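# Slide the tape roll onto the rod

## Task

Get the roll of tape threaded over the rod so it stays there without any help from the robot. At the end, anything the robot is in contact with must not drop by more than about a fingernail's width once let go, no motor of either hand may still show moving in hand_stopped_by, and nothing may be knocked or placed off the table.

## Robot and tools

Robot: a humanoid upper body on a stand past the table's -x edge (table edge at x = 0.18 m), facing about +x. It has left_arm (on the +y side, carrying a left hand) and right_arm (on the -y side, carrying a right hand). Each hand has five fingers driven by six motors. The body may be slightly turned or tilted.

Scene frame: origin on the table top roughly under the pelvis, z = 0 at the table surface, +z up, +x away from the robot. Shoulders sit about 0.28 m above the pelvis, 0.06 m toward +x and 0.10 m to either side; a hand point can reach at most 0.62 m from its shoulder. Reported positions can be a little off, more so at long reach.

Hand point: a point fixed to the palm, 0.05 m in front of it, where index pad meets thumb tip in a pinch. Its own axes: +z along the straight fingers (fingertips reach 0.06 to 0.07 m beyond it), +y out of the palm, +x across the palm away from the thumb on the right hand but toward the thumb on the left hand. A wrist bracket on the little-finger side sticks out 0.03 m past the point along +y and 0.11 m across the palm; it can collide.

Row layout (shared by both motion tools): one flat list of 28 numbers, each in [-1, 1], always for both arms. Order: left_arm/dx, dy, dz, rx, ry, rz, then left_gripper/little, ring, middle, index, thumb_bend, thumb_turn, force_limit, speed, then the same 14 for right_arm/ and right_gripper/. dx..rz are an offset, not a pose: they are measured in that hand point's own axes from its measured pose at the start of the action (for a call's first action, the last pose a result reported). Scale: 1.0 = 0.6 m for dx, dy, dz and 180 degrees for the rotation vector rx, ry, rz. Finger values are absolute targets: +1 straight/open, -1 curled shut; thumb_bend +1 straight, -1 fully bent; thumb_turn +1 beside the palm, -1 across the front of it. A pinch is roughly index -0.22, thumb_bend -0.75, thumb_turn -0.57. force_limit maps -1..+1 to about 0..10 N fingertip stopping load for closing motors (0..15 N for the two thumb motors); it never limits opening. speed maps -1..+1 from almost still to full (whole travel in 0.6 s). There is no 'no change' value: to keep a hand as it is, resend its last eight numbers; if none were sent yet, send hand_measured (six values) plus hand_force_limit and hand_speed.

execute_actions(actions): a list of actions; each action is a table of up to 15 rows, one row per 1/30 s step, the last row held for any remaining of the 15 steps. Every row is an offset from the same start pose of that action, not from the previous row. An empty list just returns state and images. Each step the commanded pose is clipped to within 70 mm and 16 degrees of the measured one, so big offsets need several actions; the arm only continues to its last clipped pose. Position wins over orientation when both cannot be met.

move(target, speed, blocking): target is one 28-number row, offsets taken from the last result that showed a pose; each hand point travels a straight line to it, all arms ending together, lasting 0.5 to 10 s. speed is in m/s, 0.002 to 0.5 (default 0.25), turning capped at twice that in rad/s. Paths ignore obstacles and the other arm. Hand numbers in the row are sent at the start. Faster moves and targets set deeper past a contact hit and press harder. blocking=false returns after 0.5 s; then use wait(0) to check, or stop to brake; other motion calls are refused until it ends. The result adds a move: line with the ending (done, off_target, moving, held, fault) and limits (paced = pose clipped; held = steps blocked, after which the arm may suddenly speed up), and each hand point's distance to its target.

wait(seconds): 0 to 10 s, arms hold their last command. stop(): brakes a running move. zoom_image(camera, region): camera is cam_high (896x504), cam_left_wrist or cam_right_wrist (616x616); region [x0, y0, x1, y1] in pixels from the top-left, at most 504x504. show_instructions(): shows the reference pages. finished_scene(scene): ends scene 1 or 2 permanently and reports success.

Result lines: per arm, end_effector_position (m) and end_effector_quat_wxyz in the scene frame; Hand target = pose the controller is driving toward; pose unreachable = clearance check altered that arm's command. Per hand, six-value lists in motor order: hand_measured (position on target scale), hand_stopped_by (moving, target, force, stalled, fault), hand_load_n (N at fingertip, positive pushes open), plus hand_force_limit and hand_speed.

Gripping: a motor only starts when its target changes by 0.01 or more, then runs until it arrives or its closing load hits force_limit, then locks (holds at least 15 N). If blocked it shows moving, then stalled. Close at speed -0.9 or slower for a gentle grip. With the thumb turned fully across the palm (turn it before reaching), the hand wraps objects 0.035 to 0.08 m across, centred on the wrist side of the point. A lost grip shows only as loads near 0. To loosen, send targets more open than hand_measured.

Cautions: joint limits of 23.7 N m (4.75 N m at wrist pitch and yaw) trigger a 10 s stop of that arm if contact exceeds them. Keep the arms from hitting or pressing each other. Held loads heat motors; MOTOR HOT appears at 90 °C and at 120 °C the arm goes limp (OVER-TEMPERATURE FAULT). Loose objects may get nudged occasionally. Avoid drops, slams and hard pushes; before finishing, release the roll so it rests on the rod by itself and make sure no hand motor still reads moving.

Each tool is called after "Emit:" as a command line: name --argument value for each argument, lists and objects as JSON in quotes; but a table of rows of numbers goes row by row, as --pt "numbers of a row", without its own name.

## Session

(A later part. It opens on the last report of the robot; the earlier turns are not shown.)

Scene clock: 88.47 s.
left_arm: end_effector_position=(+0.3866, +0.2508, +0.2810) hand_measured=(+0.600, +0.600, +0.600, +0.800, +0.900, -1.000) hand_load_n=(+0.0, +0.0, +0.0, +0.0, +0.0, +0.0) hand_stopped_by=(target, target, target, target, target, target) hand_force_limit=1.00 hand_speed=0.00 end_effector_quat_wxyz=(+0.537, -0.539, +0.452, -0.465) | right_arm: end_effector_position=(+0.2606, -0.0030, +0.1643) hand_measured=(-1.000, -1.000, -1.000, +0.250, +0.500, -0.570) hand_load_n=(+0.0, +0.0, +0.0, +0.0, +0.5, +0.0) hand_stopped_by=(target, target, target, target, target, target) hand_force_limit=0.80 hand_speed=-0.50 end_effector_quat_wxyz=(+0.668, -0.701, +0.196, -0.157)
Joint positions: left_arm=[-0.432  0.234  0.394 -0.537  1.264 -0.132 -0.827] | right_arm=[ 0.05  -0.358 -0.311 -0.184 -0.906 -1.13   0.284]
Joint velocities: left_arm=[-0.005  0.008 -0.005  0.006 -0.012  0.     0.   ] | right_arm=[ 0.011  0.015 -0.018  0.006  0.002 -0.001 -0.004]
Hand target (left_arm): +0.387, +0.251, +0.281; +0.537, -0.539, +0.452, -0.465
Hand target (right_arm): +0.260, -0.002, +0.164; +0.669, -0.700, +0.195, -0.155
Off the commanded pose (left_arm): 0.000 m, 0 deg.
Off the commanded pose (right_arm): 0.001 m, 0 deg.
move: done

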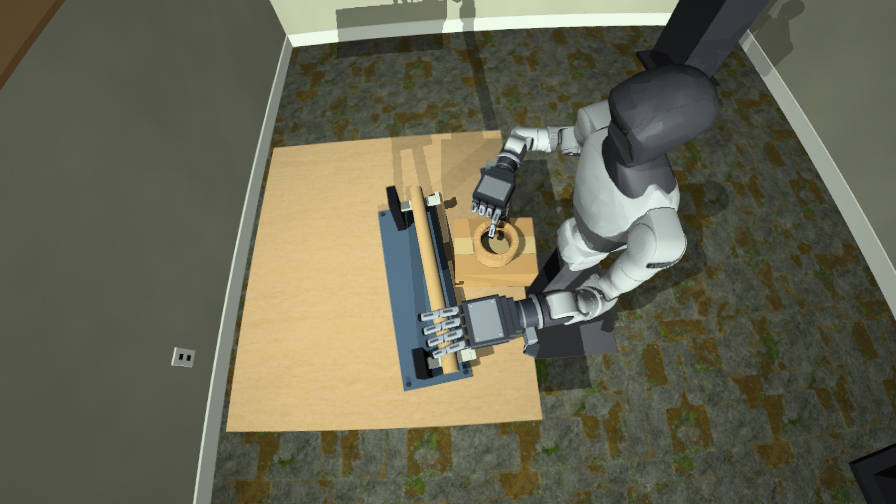

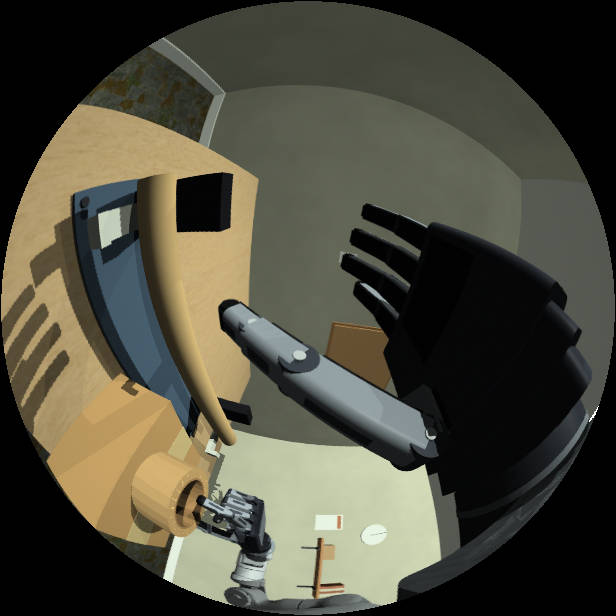

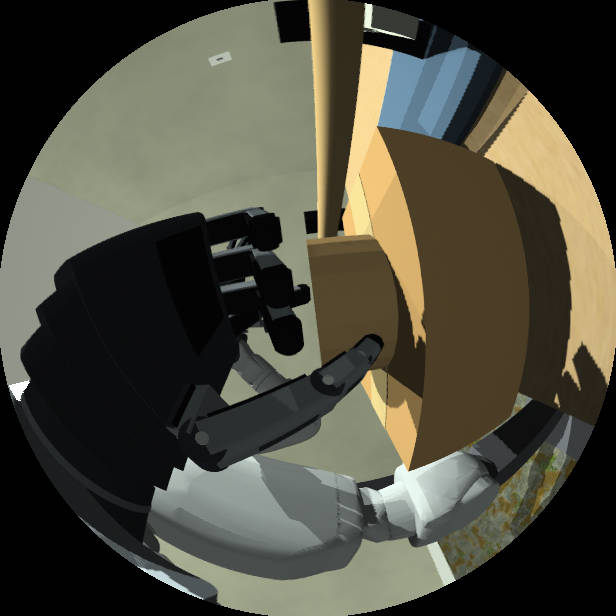

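Emit:
move --target '[0,0,0,0,0,0,0.6,0.6,0.6,0.8,0.9,-1,1,0,0,0.008,0.015,-0.03,0,0,-1,-1,-1,0.0,0.3,-0.57,0.8,-0.5]' --speed 0.03

Emit:
move --target '[0,0,0,0,0,0,0.6,0.6,0.6,0.8,0.9,-1,1,0,0,0.008,0,0,0,0,-1,-1,-1,-0.4,-0.85,-0.57,1,-0.6]' --speed 0.03

Emit:
move --target '[0.06,0,0,0,0,0,0.6,0.6,0.6,0.8,0.9,-1,1,0,0,-0.11,0,0,0,0,-1,-1,-1,-0.4,-0.85,-0.57,1,-0.6]' --speed 0.06

Scene clock: 96.67 s.
left_arm: end_effector_position=(+0.3866, +0.2508, +0.2810) hand_measured=(+0.600, +0.600, +0.600, +0.800, +0.900, -1.000) hand_load_n=(+0.0, +0.0, +0.0, +0.0, +0.0, +0.0) hand_stopped_by=(target, target, target, target, target, target) hand_force_limit=1.00 hand_speed=0.00 end_effector_quat_wxyz=(+0.537, -0.539, +0.452, -0.465) | right_arm: end_effector_position=(+0.2644, +0.0031, +0.1575) hand_measured=(-1.000, -1.000, -1.000, +0.000, +0.302, -0.570) hand_load_n=(+0.0, +0.0, +0.0, +0.0, +0.0, +0.0) hand_stopped_by=(target, target, target, target, target, target) hand_force_limit=0.80 hand_speed=-0.50 end_effector_quat_wxyz=(-0.632, +0.733, -0.203, +0.148)
Joint positions: left_arm=[-0.432  0.234  0.394 -0.537  1.264 -0.132 -0.827] | right_arm=[ 0.009 -0.358 -0.258 -0.24  -0.85  -1.034  0.472]
Joint velocities: left_arm=[ 0.    -0.003  0.012  0.005  0.     0.     0.   ] | right_arm=[ 0.011 -0.003 -0.017  0.    -0.002  0.     0.004]
Hand target (left_arm): +0.387, +0.251, +0.281; +0.537, -0.539, +0.452, -0.465
Hand target (right_arm): +0.265, +0.005, +0.159; -0.634, +0.731, -0.203, +0.147
Off the commanded pose (left_arm): 0.000 m, 0 deg.
Off the commanded pose (right_arm): 0.002 m, 0 deg.
move: done

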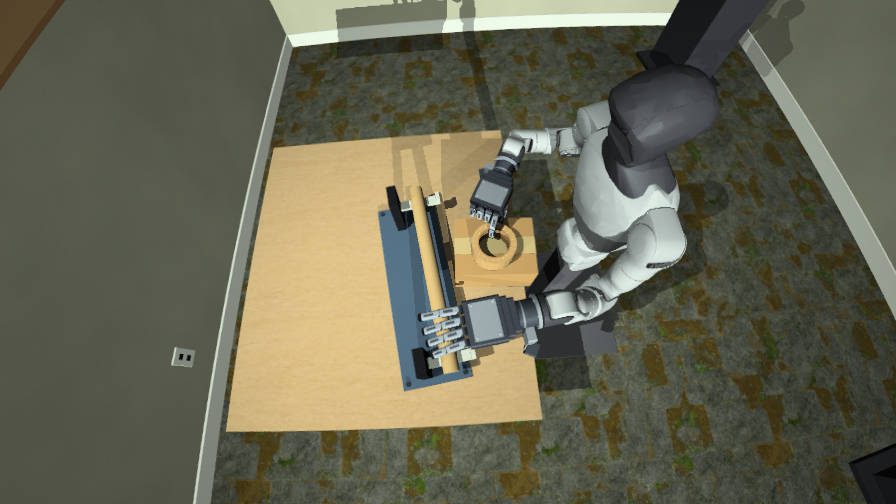

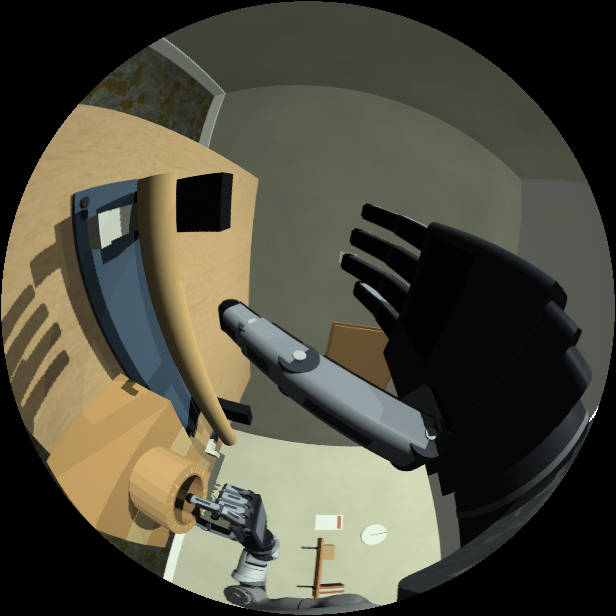

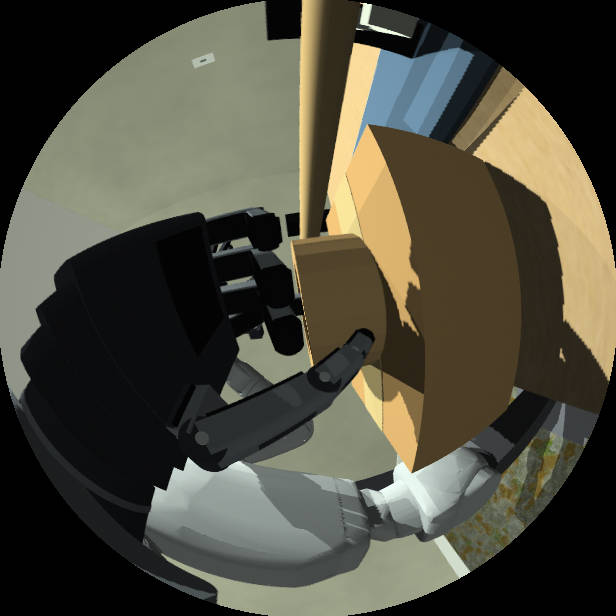

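Scene clock: 97.37 s.
left_arm: end_effector_position=(+0.3866, +0.2508, +0.2810) hand_measured=(+0.600, +0.600, +0.600, +0.800, +0.900, -1.000) hand_load_n=(+0.0, +0.0, +0.0, +0.0, +0.0, +0.0) hand_stopped_by=(target, target, target, target, target, target) hand_force_limit=1.00 hand_speed=0.00 end_effector_quat_wxyz=(+0.537, -0.539, +0.452, -0.465) | right_arm: end_effector_position=(+0.2640, +0.0032, +0.1553) hand_measured=(-1.000, -1.000, -1.000, -0.234, +0.176, -0.570) hand_load_n=(+0.0, +0.0, +0.0, +11.0, +13.5, +3.0) hand_stopped_by=(target, target, target, force, force, target) hand_force_limit=1.00 hand_speed=-0.60 end_effector_quat_wxyz=(-0.635, +0.731, -0.201, +0.148)
Joint positions: left_arm=[-0.432  0.234  0.394 -0.537  1.264 -0.132 -0.827] | right_arm=[ 0.01  -0.354 -0.26  -0.224 -0.873 -1.051  0.443]
Joint velocities: left_arm=[ 0.011  0.    -0.003  0.008  0.011  0.     0.   ] | right_arm=[ 0.011 -0.003  0.005 -0.015  0.011  0.    -0.003]
Hand target (left_arm): +0.387, +0.251, +0.281; +0.537, -0.539, +0.452, -0.465
Hand target (right_arm): +0.264, +0.003, +0.153; -0.632, +0.733, -0.203, +0.147
Off the commanded pose (left_arm): 0.000 m, 0 deg.
Off the commanded pose (right_arm): 0.003 m, 0 deg.
move: done

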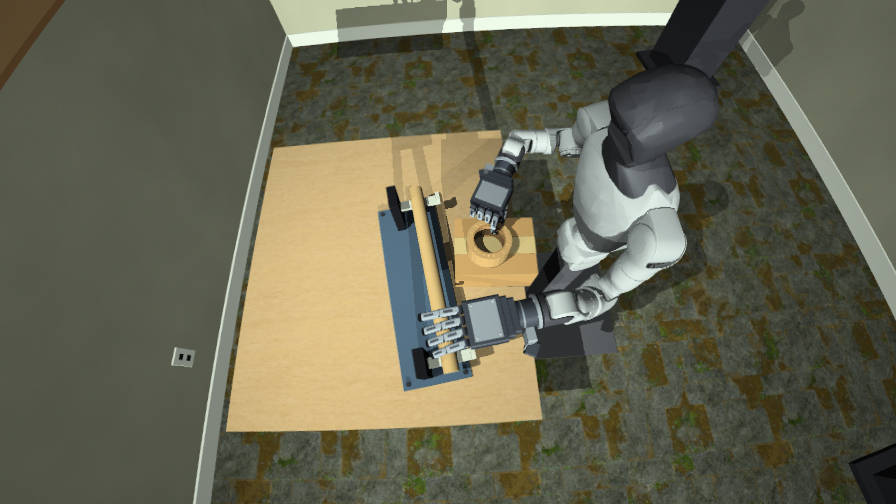

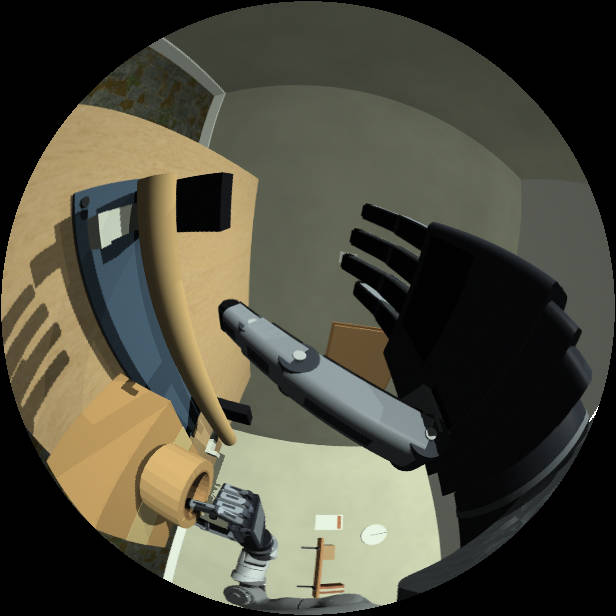

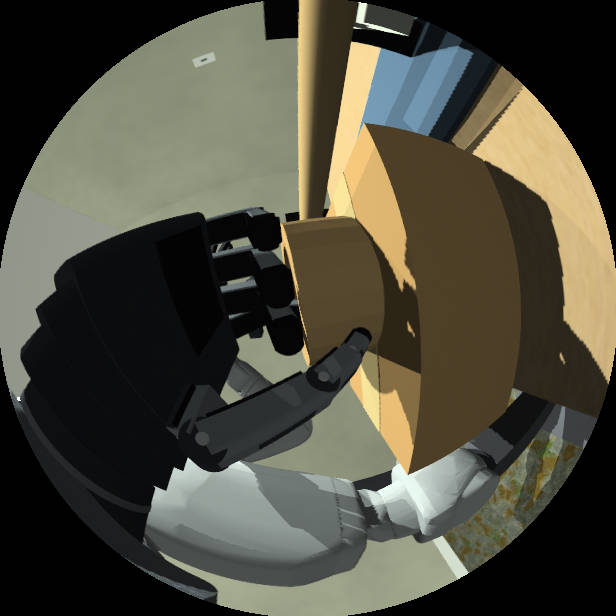

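Scene clock: 98.77 s.
left_arm: end_effector_position=(+0.3915, +0.2157, +0.2779) hand_measured=(+0.600, +0.600, +0.600, +0.800, +0.900, -1.000) hand_load_n=(+0.0, +0.0, +0.0, +0.0, +0.0, +0.0) hand_stopped_by=(target, target, target, target, target, target) hand_force_limit=1.00 hand_speed=0.00 end_effector_quat_wxyz=(+0.535, -0.541, +0.453, -0.465) | right_arm: end_effector_position=(+0.2709, +0.0103, +0.2193) hand_measured=(-1.000, -1.000, -1.000, -0.234, +0.176, -0.570) hand_load_n=(+0.0, +0.0, +0.0, +10.0, +13.5, +1.0) hand_stopped_by=(target, target, target, force, force, target) hand_force_limit=1.00 hand_speed=-0.60 end_effector_quat_wxyz=(-0.634, +0.732, -0.198, +0.149)
Joint positions: left_arm=[-0.439  0.103  0.253 -0.598  1.442 -0.076 -0.847] | right_arm=[-0.078 -0.448 -0.247 -0.487 -0.533 -0.752  0.792]
Joint velocities: left_arm=[-0.008 -0.003  0.008  0.003  0.011  0.     0.   ] | right_arm=[ 0.002 -0.008  0.009  0.009 -0.008  0.     0.009]
Hand target (left_arm): +0.392, +0.216, +0.279; +0.536, -0.541, +0.452, -0.465
Hand target (right_arm): +0.270, +0.011, +0.220; -0.634, +0.733, -0.198, +0.148
Off the commanded pose (left_arm): 0.004 m, 0 deg.
Off the commanded pose (right_arm): 0.001 m, 0 deg.
move: off_target (left_arm)

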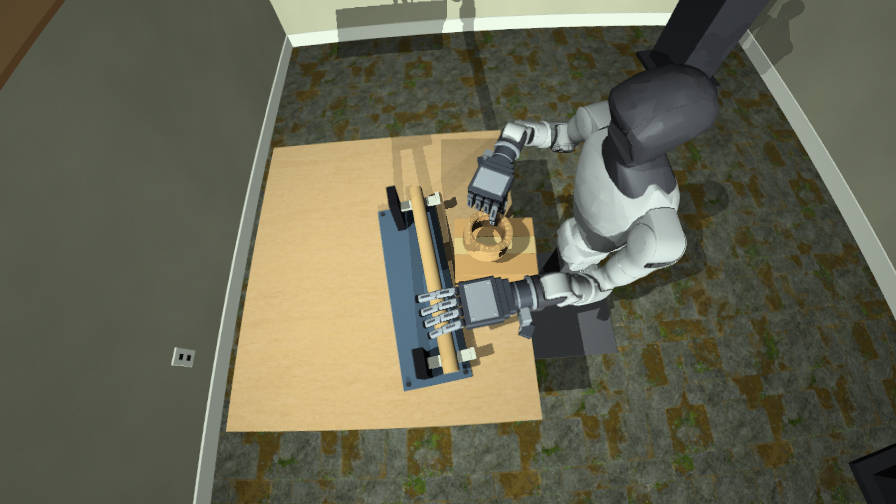

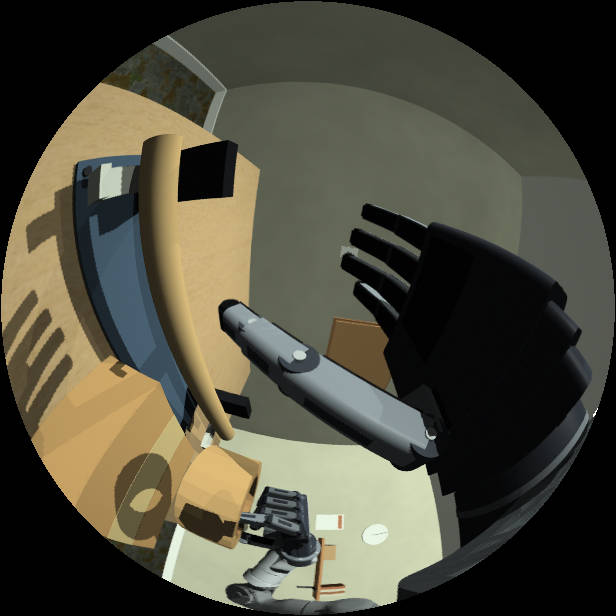

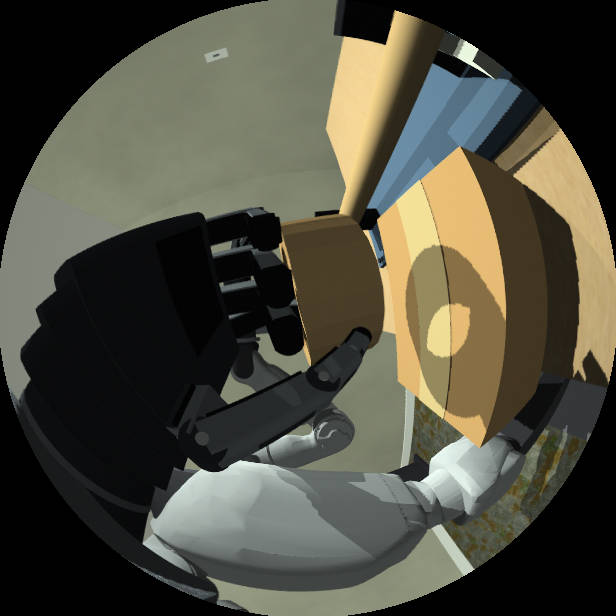

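Emit:
move --target '[0,0.15,0.03,0,0,0,0.6,0.6,0.6,0.8,0.9,-1,1,0,0.285,-0.044,-0.33,0.131,0.303,0.544,-1,-1,-1,-0.4,-0.85,-0.57,1,-0.6]' --speed 0.2

Scene clock: 116.17 s.
left_arm: end_effector_position=(+0.4066, +0.2235, +0.1890) hand_measured=(+0.600, +0.600, +0.600, +0.800, +0.900, -1.000) hand_load_n=(+0.0, +0.0, +0.0, +0.0, +0.0, +0.0) hand_stopped_by=(target, target, target, target, target, target) hand_force_limit=1.00 hand_speed=0.00 end_effector_quat_wxyz=(+0.540, -0.542, +0.451, -0.459) | right_arm: end_effector_position=(+0.3283, -0.2358, +0.2749) hand_measured=(-1.000, -1.000, -1.000, -0.234, +0.176, -0.570) hand_load_n=(+0.0, +0.0, +0.0, +6.0, +6.5, +0.5) hand_stopped_by=(target, target, target, force, force, target) hand_force_limit=1.00 hand_speed=-0.60 end_effector_quat_wxyz=(+0.509, -0.087, +0.854, +0.055)
Joint positions: left_arm=[-0.267  0.099  0.185 -0.249  1.484 -0.077 -0.324] | right_arm=[ 0.222 -0.695 -1.046 -0.472  0.525  1.075  0.815]
Joint velocities: left_arm=[ 0.002 -0.015  0.005 -0.002  0.011  0.     0.   ] | right_arm=[-0.015  0.    -0.009 -0.006  0.011  0.005  0.   ]
Hand target (left_arm): +0.406, +0.223, +0.188; +0.541, -0.542, +0.453, -0.458
Hand target (right_arm): +0.329, -0.236, +0.276; +0.510, -0.086, +0.854, +0.057
Off the commanded pose (left_arm): 0.007 m, 1 deg.
Off the commanded pose (right_arm): 0.008 m, 2 deg.
move: off_target (left_arm, right_arm)

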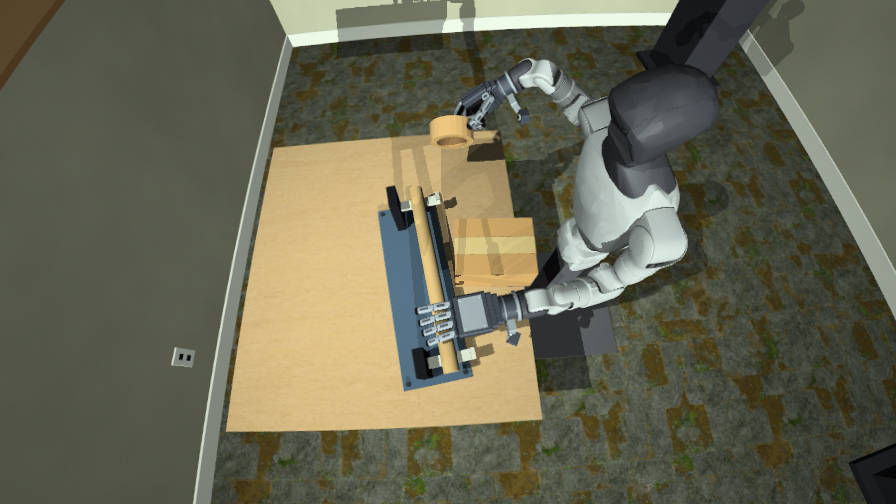

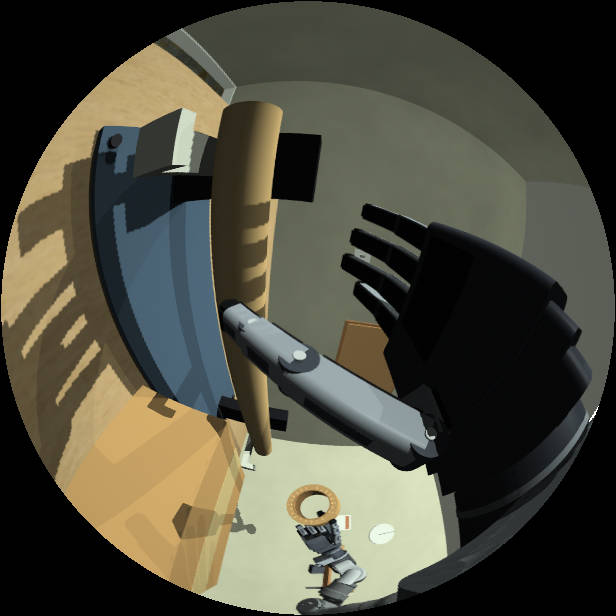

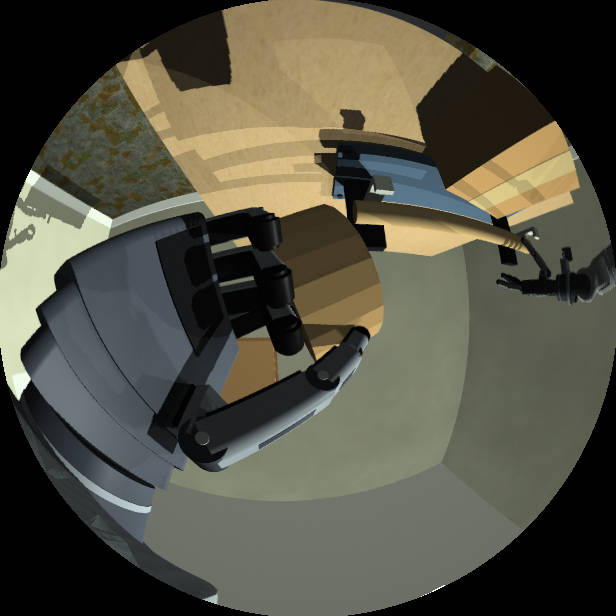

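Emit:
move --target '[0.025,0.085,0.04,0,0,0,0.6,0.6,0.6,0.8,0.9,-1,1,0,0,0,0,0,0,0,-1,-1,-1,-0.4,-0.85,-0.57,1,-0.6]' --speed 0.06

Scene clock: 121.23 s.
left_arm: end_effector_position=(+0.4301, +0.2147, +0.1359) hand_measured=(+0.600, +0.600, +0.600, +0.800, +0.900, -1.000) hand_load_n=(+0.0, +0.0, +0.0, +0.0, +0.0, +0.0) hand_stopped_by=(target, target, target, target, target, target) hand_force_limit=1.00 hand_speed=0.00 end_effector_quat_wxyz=(+0.541, -0.545, +0.450, -0.456) | right_arm: end_effector_position=(+0.3284, -0.2358, +0.2749) hand_measured=(-1.000, -1.000, -1.000, -0.234, +0.176, -0.570) hand_load_n=(+0.0, +0.0, +0.0, +6.0, +6.5, +0.5) hand_stopped_by=(target, target, target, force, force, target) hand_force_limit=1.00 hand_speed=-0.60 end_effector_quat_wxyz=(+0.509, -0.087, +0.854, +0.055)
Joint positions: left_arm=[-0.345  0.059  0.155  0.118  1.559 -0.042 -0.029] | right_arm=[ 0.222 -0.695 -1.046 -0.472  0.525  1.075  0.815]
Joint velocities: left_arm=[-0.002  0.014 -0.009  0.012 -0.006  0.001  0.004] | right_arm=[-0.012 -0.005 -0.006 -0.009  0.008  0.     0.   ]
Hand target (left_arm): +0.431, +0.214, +0.136; +0.543, -0.543, +0.451, -0.456
Hand target (right_arm): +0.328, -0.236, +0.275; +0.509, -0.087, +0.854, +0.055
Off the commanded pose (left_arm): 0.005 m, 1 deg.
Off the commanded pose (right_arm): 0.000 m, 0 deg.
move: off_target (left_arm)

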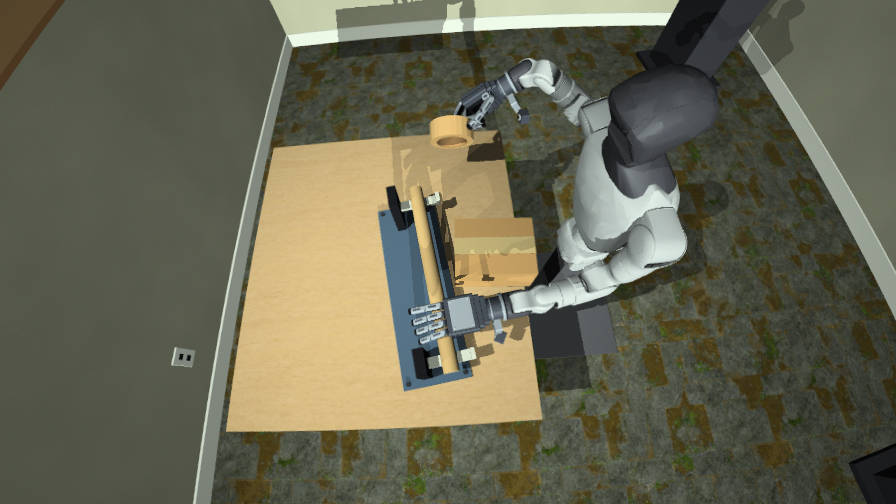

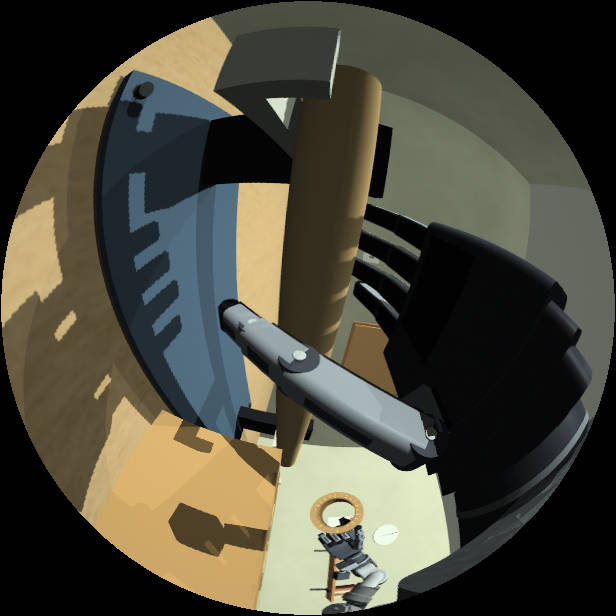

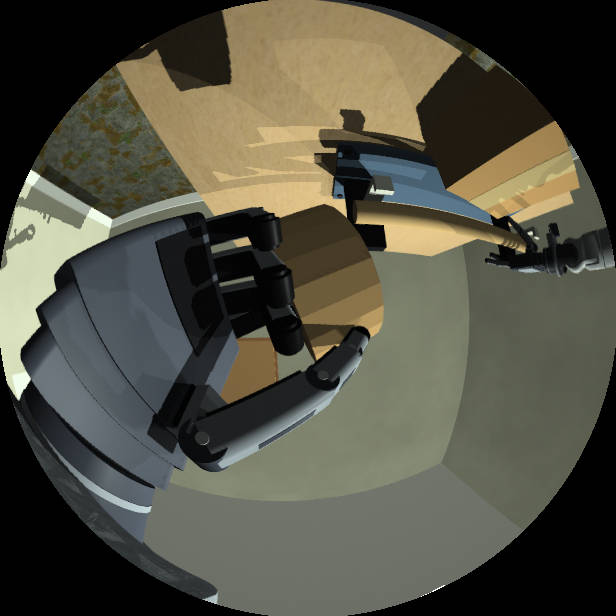

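Emit:
move --target '[0,0.025,0.025,0,0,0,0.6,0.6,0.6,0.8,0.9,-1,1,0,0,0,0,0,0,0,-1,-1,-1,-0.4,-0.85,-0.57,1,-0.6]' --speed 0.04

Emit:
move --target '[0,0,0,0,0,0,-0.95,-0.95,-0.95,-0.95,0.9,-1,1,-0.3,0,0,0,0,0,0,-1,-1,-1,-0.4,-0.85,-0.57,1,-0.6]'

Emit:
move --target '[0,0,0,0,0,0,-0.95,-0.95,-0.95,-0.95,-0.9,-1,1,-0.3,0,0,0,0,0,0,-1,-1,-1,-0.4,-0.85,-0.57,1,-0.6]'

Scene clock: 127.27 s.
left_arm: end_effector_position=(+0.4442, +0.2148, +0.1197) hand_measured=(+0.600, +0.600, +0.600, +0.800, +0.900, -1.000) hand_load_n=(+0.0, +0.0, +0.0, +0.0, +0.0, +0.0) hand_stopped_by=(target, target, target, target, target, target) hand_force_limit=1.00 hand_speed=0.00 end_effector_quat_wxyz=(+0.539, -0.546, +0.450, -0.457) | right_arm: end_effector_position=(+0.3284, -0.2358, +0.2749) hand_measured=(-1.000, -1.000, -1.000, -0.234, +0.176, -0.570) hand_load_n=(+0.0, +0.0, +0.0, +6.0, +6.5, +0.5) hand_stopped_by=(target, target, target, force, force, target) hand_force_limit=1.00 hand_speed=-0.60 end_effector_quat_wxyz=(+0.509, -0.087, +0.854, +0.055)
Joint positions: left_arm=[-0.428  0.07   0.163  0.308  1.559 -0.035  0.078] | right_arm=[ 0.222 -0.695 -1.046 -0.472  0.525  1.075  0.815]
Joint velocities: left_arm=[0.011 0.011 0.009 0.005 0.012 0.003 0.003] | right_arm=[ 0.002  0.008  0.012 -0.003 -0.005  0.     0.   ]
Hand target (left_arm): +0.445, +0.217, +0.120; +0.542, -0.545, +0.449, -0.456
Hand target (right_arm): +0.328, -0.236, +0.275; +0.509, -0.087, +0.854, +0.055
Off the commanded pose (left_arm): 0.003 m, 0 deg.
Off the commanded pose (right_arm): 0.000 m, 0 deg.
move: done

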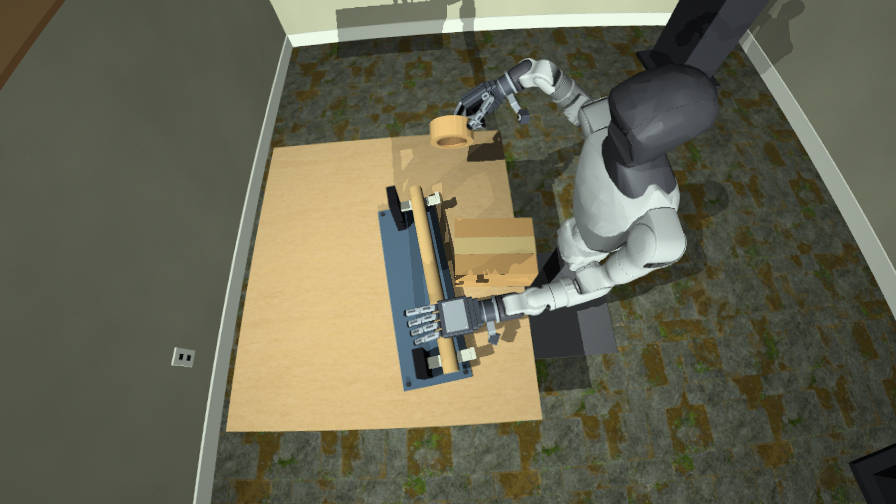

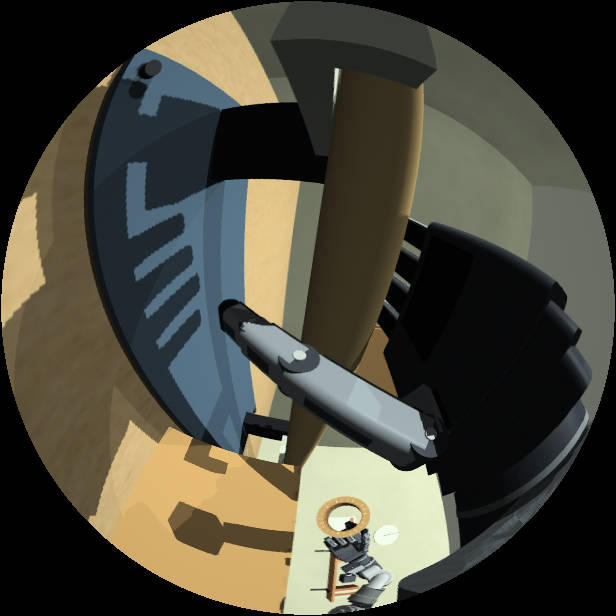

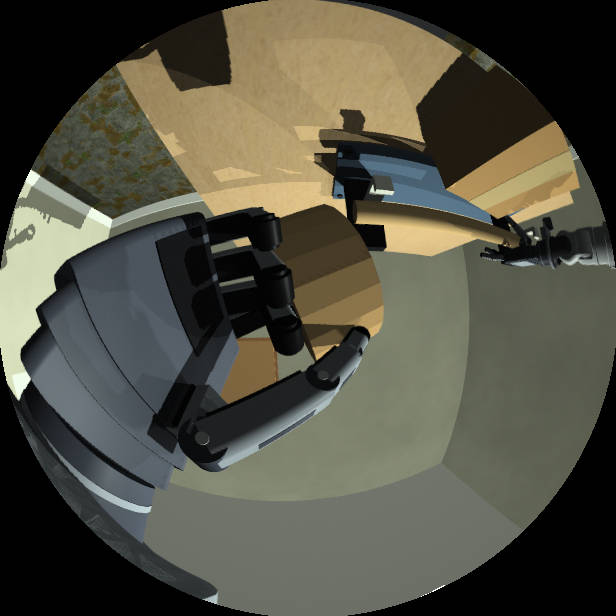

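Scene clock: 129.00 s.
left_arm: end_effector_position=(+0.4439, +0.2145, +0.1189) hand_measured=(-0.950, -0.908, -0.870, -0.894, +0.902, -1.000) hand_load_n=(+0.0, +4.0, +0.0, +7.5, +2.0, +0.0) hand_stopped_by=(target, force, force, force, target, target) hand_force_limit=1.00 hand_speed=-0.30 end_effector_quat_wxyz=(+0.538, -0.547, +0.450, -0.457) | right_arm: end_effector_position=(+0.3284, -0.2358, +0.2749) hand_measured=(-1.000, -1.000, -1.000, -0.234, +0.176, -0.570) hand_load_n=(+0.0, +0.0, +0.0, +6.0, +6.5, +0.5) hand_stopped_by=(target, target, target, force, force, target) hand_force_limit=1.00 hand_speed=-0.60 end_effector_quat_wxyz=(+0.509, -0.087, +0.854, +0.055)
Joint positions: left_arm=[-0.426  0.07   0.162  0.309  1.558 -0.036  0.078] | right_arm=[ 0.222 -0.695 -1.046 -0.472  0.525  1.075  0.815]
Joint velocities: left_arm=[ 0.005  0.     0.    -0.003  0.     0.     0.   ] | right_arm=[ 0.002  0.     0.006 -0.005  0.012  0.     0.   ]
Hand target (left_arm): +0.444, +0.215, +0.120; +0.539, -0.546, +0.450, -0.457
Hand target (right_arm): +0.328, -0.236, +0.275; +0.509, -0.087, +0.854, +0.055
Off the commanded pose (left_arm): 0.001 m, 0 deg.
Off the commanded pose (right_arm): 0.000 m, 0 deg.
move: done

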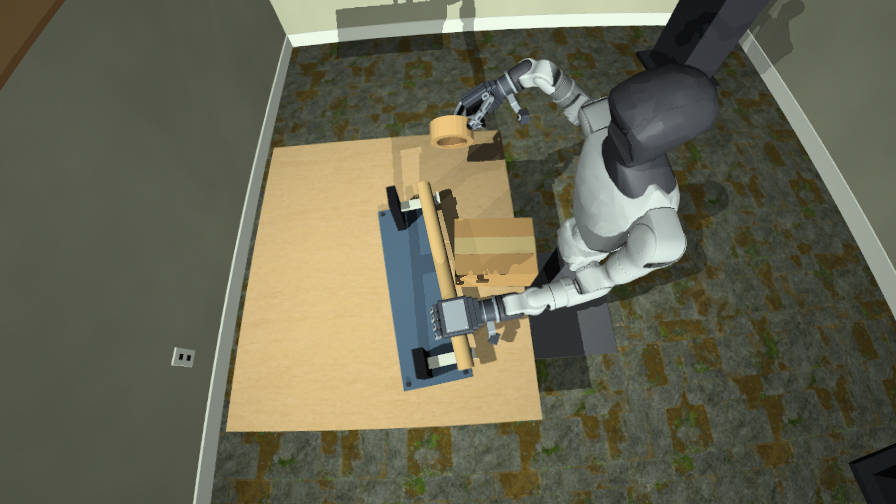

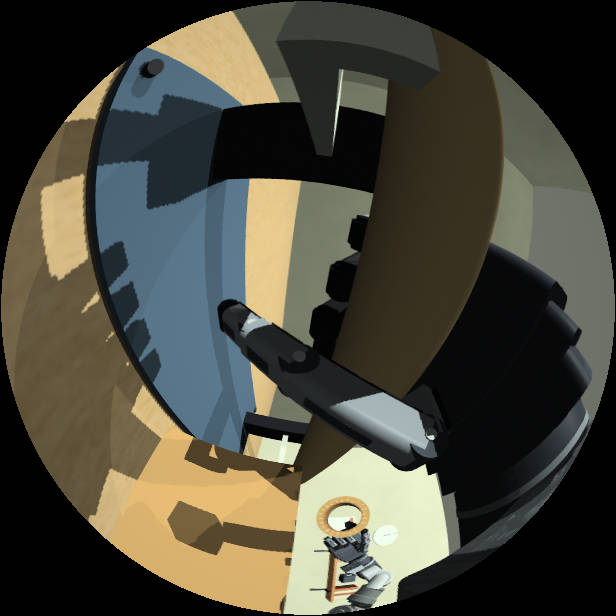

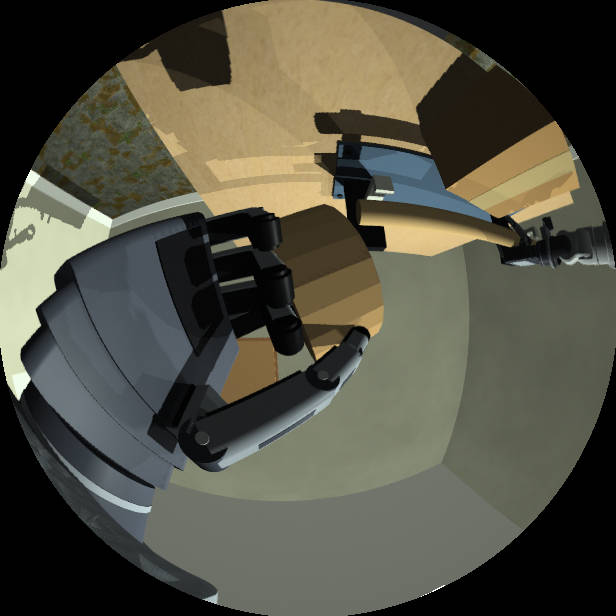

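Scene clock: 129.70 s.
left_arm: end_effector_position=(+0.4439, +0.2145, +0.1189) hand_measured=(-0.950, -0.908, -0.870, -0.894, +0.636, -1.000) hand_load_n=(+0.0, +4.5, +0.0, +8.5, +15.0, +5.0) hand_stopped_by=(target, force, force, force, force, target) hand_force_limit=1.00 hand_speed=-0.30 end_effector_quat_wxyz=(+0.538, -0.547, +0.450, -0.457) | right_arm: end_effector_position=(+0.3284, -0.2358, +0.2749) hand_measured=(-1.000, -1.000, -1.000, -0.234, +0.176, -0.570) hand_load_n=(+0.0, +0.0, +0.0, +6.0, +6.5, +0.5) hand_stopped_by=(target, target, target, force, force, target) hand_force_limit=1.00 hand_speed=-0.60 end_effector_quat_wxyz=(+0.509, -0.087, +0.854, +0.055)
Joint positions: left_arm=[-0.426  0.07   0.162  0.309  1.558 -0.036  0.078] | right_arm=[ 0.222 -0.695 -1.046 -0.472  0.525  1.075  0.815]
Joint velocities: left_arm=[ 0.    -0.011  0.009 -0.002 -0.008  0.     0.   ] | right_arm=[ 0.     0.008 -0.003 -0.003  0.015  0.     0.   ]
Hand target (left_arm): +0.444, +0.214, +0.119; +0.538, -0.547, +0.450, -0.457
Hand target (right_arm): +0.328, -0.236, +0.275; +0.509, -0.087, +0.854, +0.055
Off the commanded pose (left_arm): 0.000 m, 0 deg.
Off the commanded pose (right_arm): 0.000 m, 0 deg.
move: done

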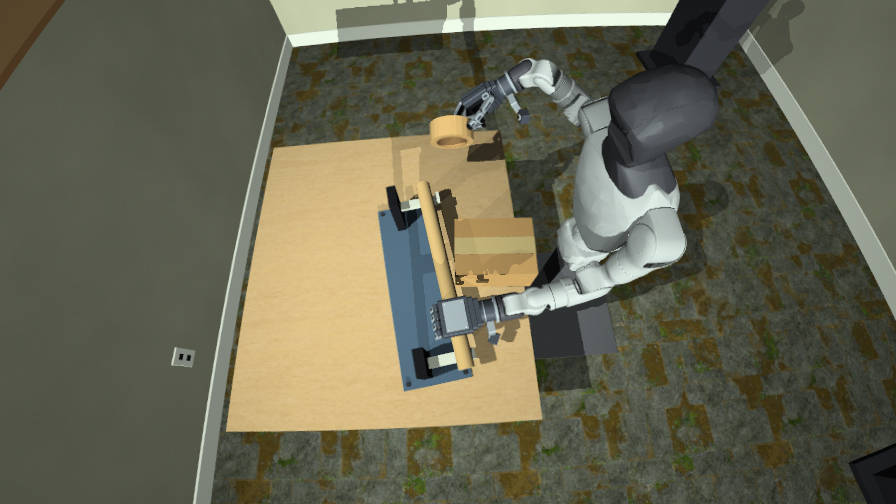

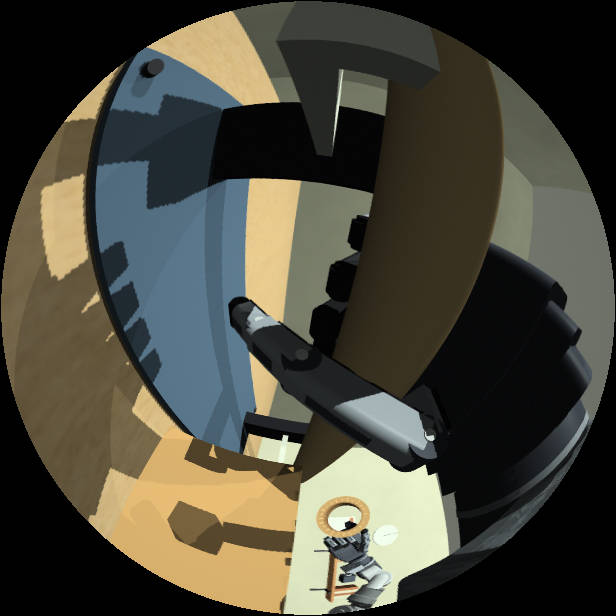

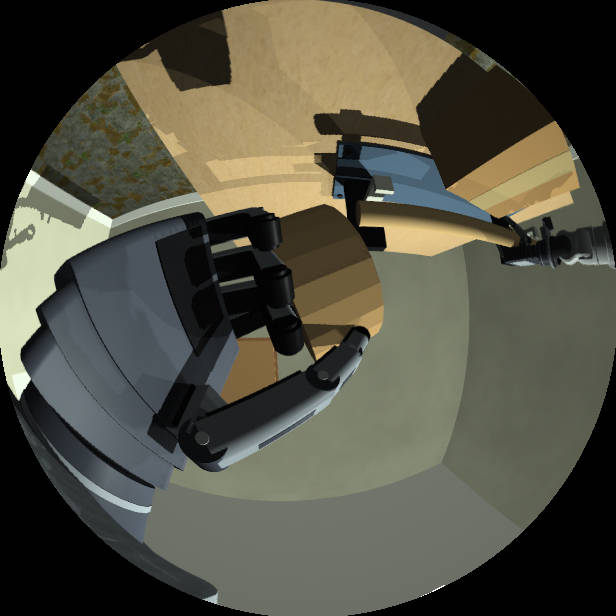

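Emit:
move --target '[0,-0.13,-0.02,0,0,-0.07,-0.96,-0.96,-0.96,-0.96,-0.91,-1,1,-0.3,-0.046,0,0.086,0,0,0,-1,-1,-1,-0.42,-0.87,-0.57,1,-0.6]' --speed 0.08

Emit:
zoom_image --camera "cam_high" --region '[340,60,540,240]'

Scene clock: 135.10 s.
left_arm: end_effector_position=(+0.4345, +0.2122, +0.1963) hand_measured=(-0.960, -0.922, -0.908, -0.900, +0.636, -1.000) hand_load_n=(+2.5, +11.5, +11.0, +11.5, +15.5, +4.5) hand_stopped_by=(target, force, force, force, force, target) hand_force_limit=1.00 hand_speed=-0.30 end_effector_quat_wxyz=(-0.482, +0.593, -0.389, +0.514) | right_arm: end_effector_position=(+0.3861, -0.2226, +0.2731) hand_measured=(-1.000, -1.000, -1.000, -0.252, +0.130, -0.570) hand_load_n=(+0.0, +0.0, +0.0, +9.5, +14.0, +1.0) hand_stopped_by=(target, target, target, force, force, target) hand_force_limit=1.00 hand_speed=-0.60 end_effector_quat_wxyz=(+0.510, -0.087, +0.853, +0.065)
Joint positions: left_arm=[-0.408  0.048  0.236 -0.101  1.344 -0.04  -0.333] | right_arm=[-0.043 -0.797 -0.818 -0.285  0.507  1.084  0.676]
Joint velocities: left_arm=[-0.009 -0.002  0.     0.     0.005  0.    -0.002] | right_arm=[ 0.002 -0.008 -0.002  0.008  0.002  0.    -0.002]
Hand target (left_arm): +0.434, +0.213, +0.196; -0.481, +0.596, -0.387, +0.514
Hand target (right_arm): +0.387, -0.224, +0.273; +0.510, -0.087, +0.854, +0.061
Off the commanded pose (left_arm): 0.003 m, 0 deg.
Off the commanded pose (right_arm): 0.002 m, 1 deg.
move: done

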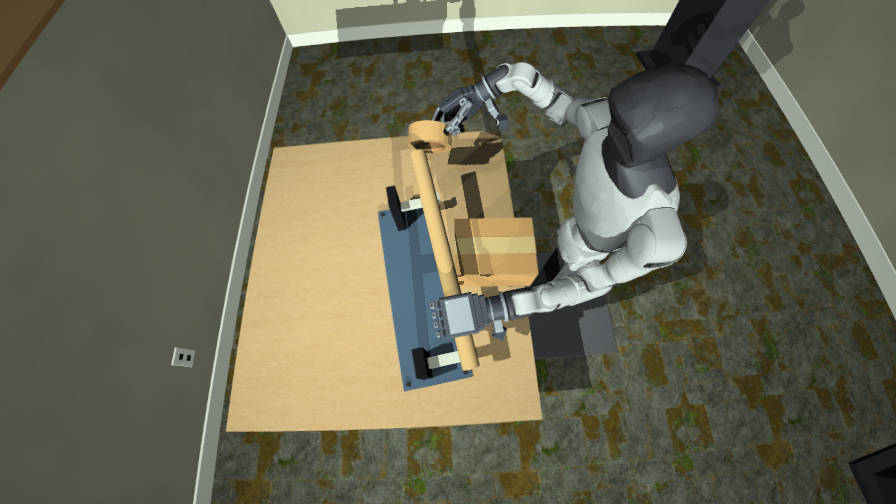

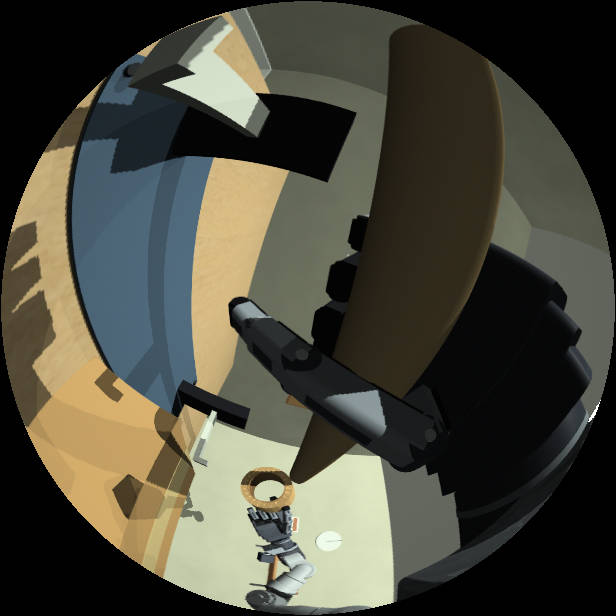

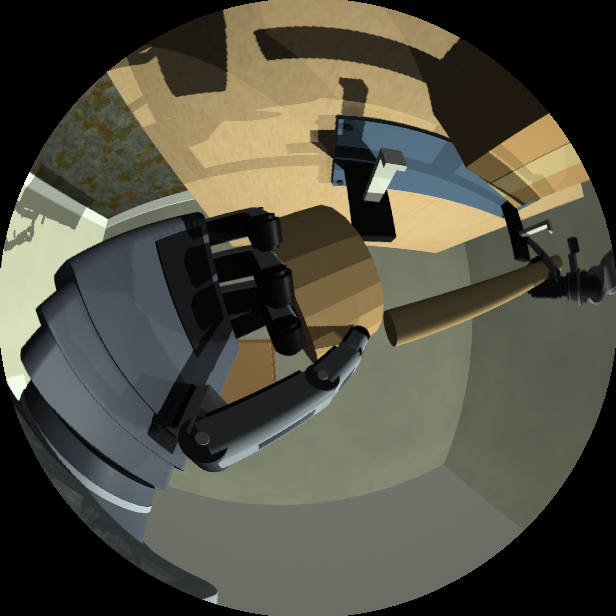

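Region (340, 60, 540, 240) of cam_high's 896x504 image, scaled by 2.520, with more detail than that image has; it fills the top 454 rows of this view, and the rest is white.

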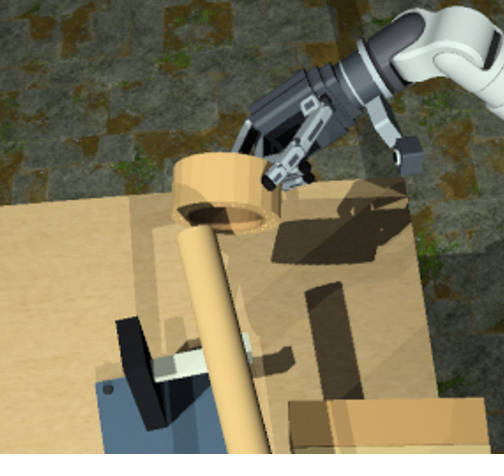

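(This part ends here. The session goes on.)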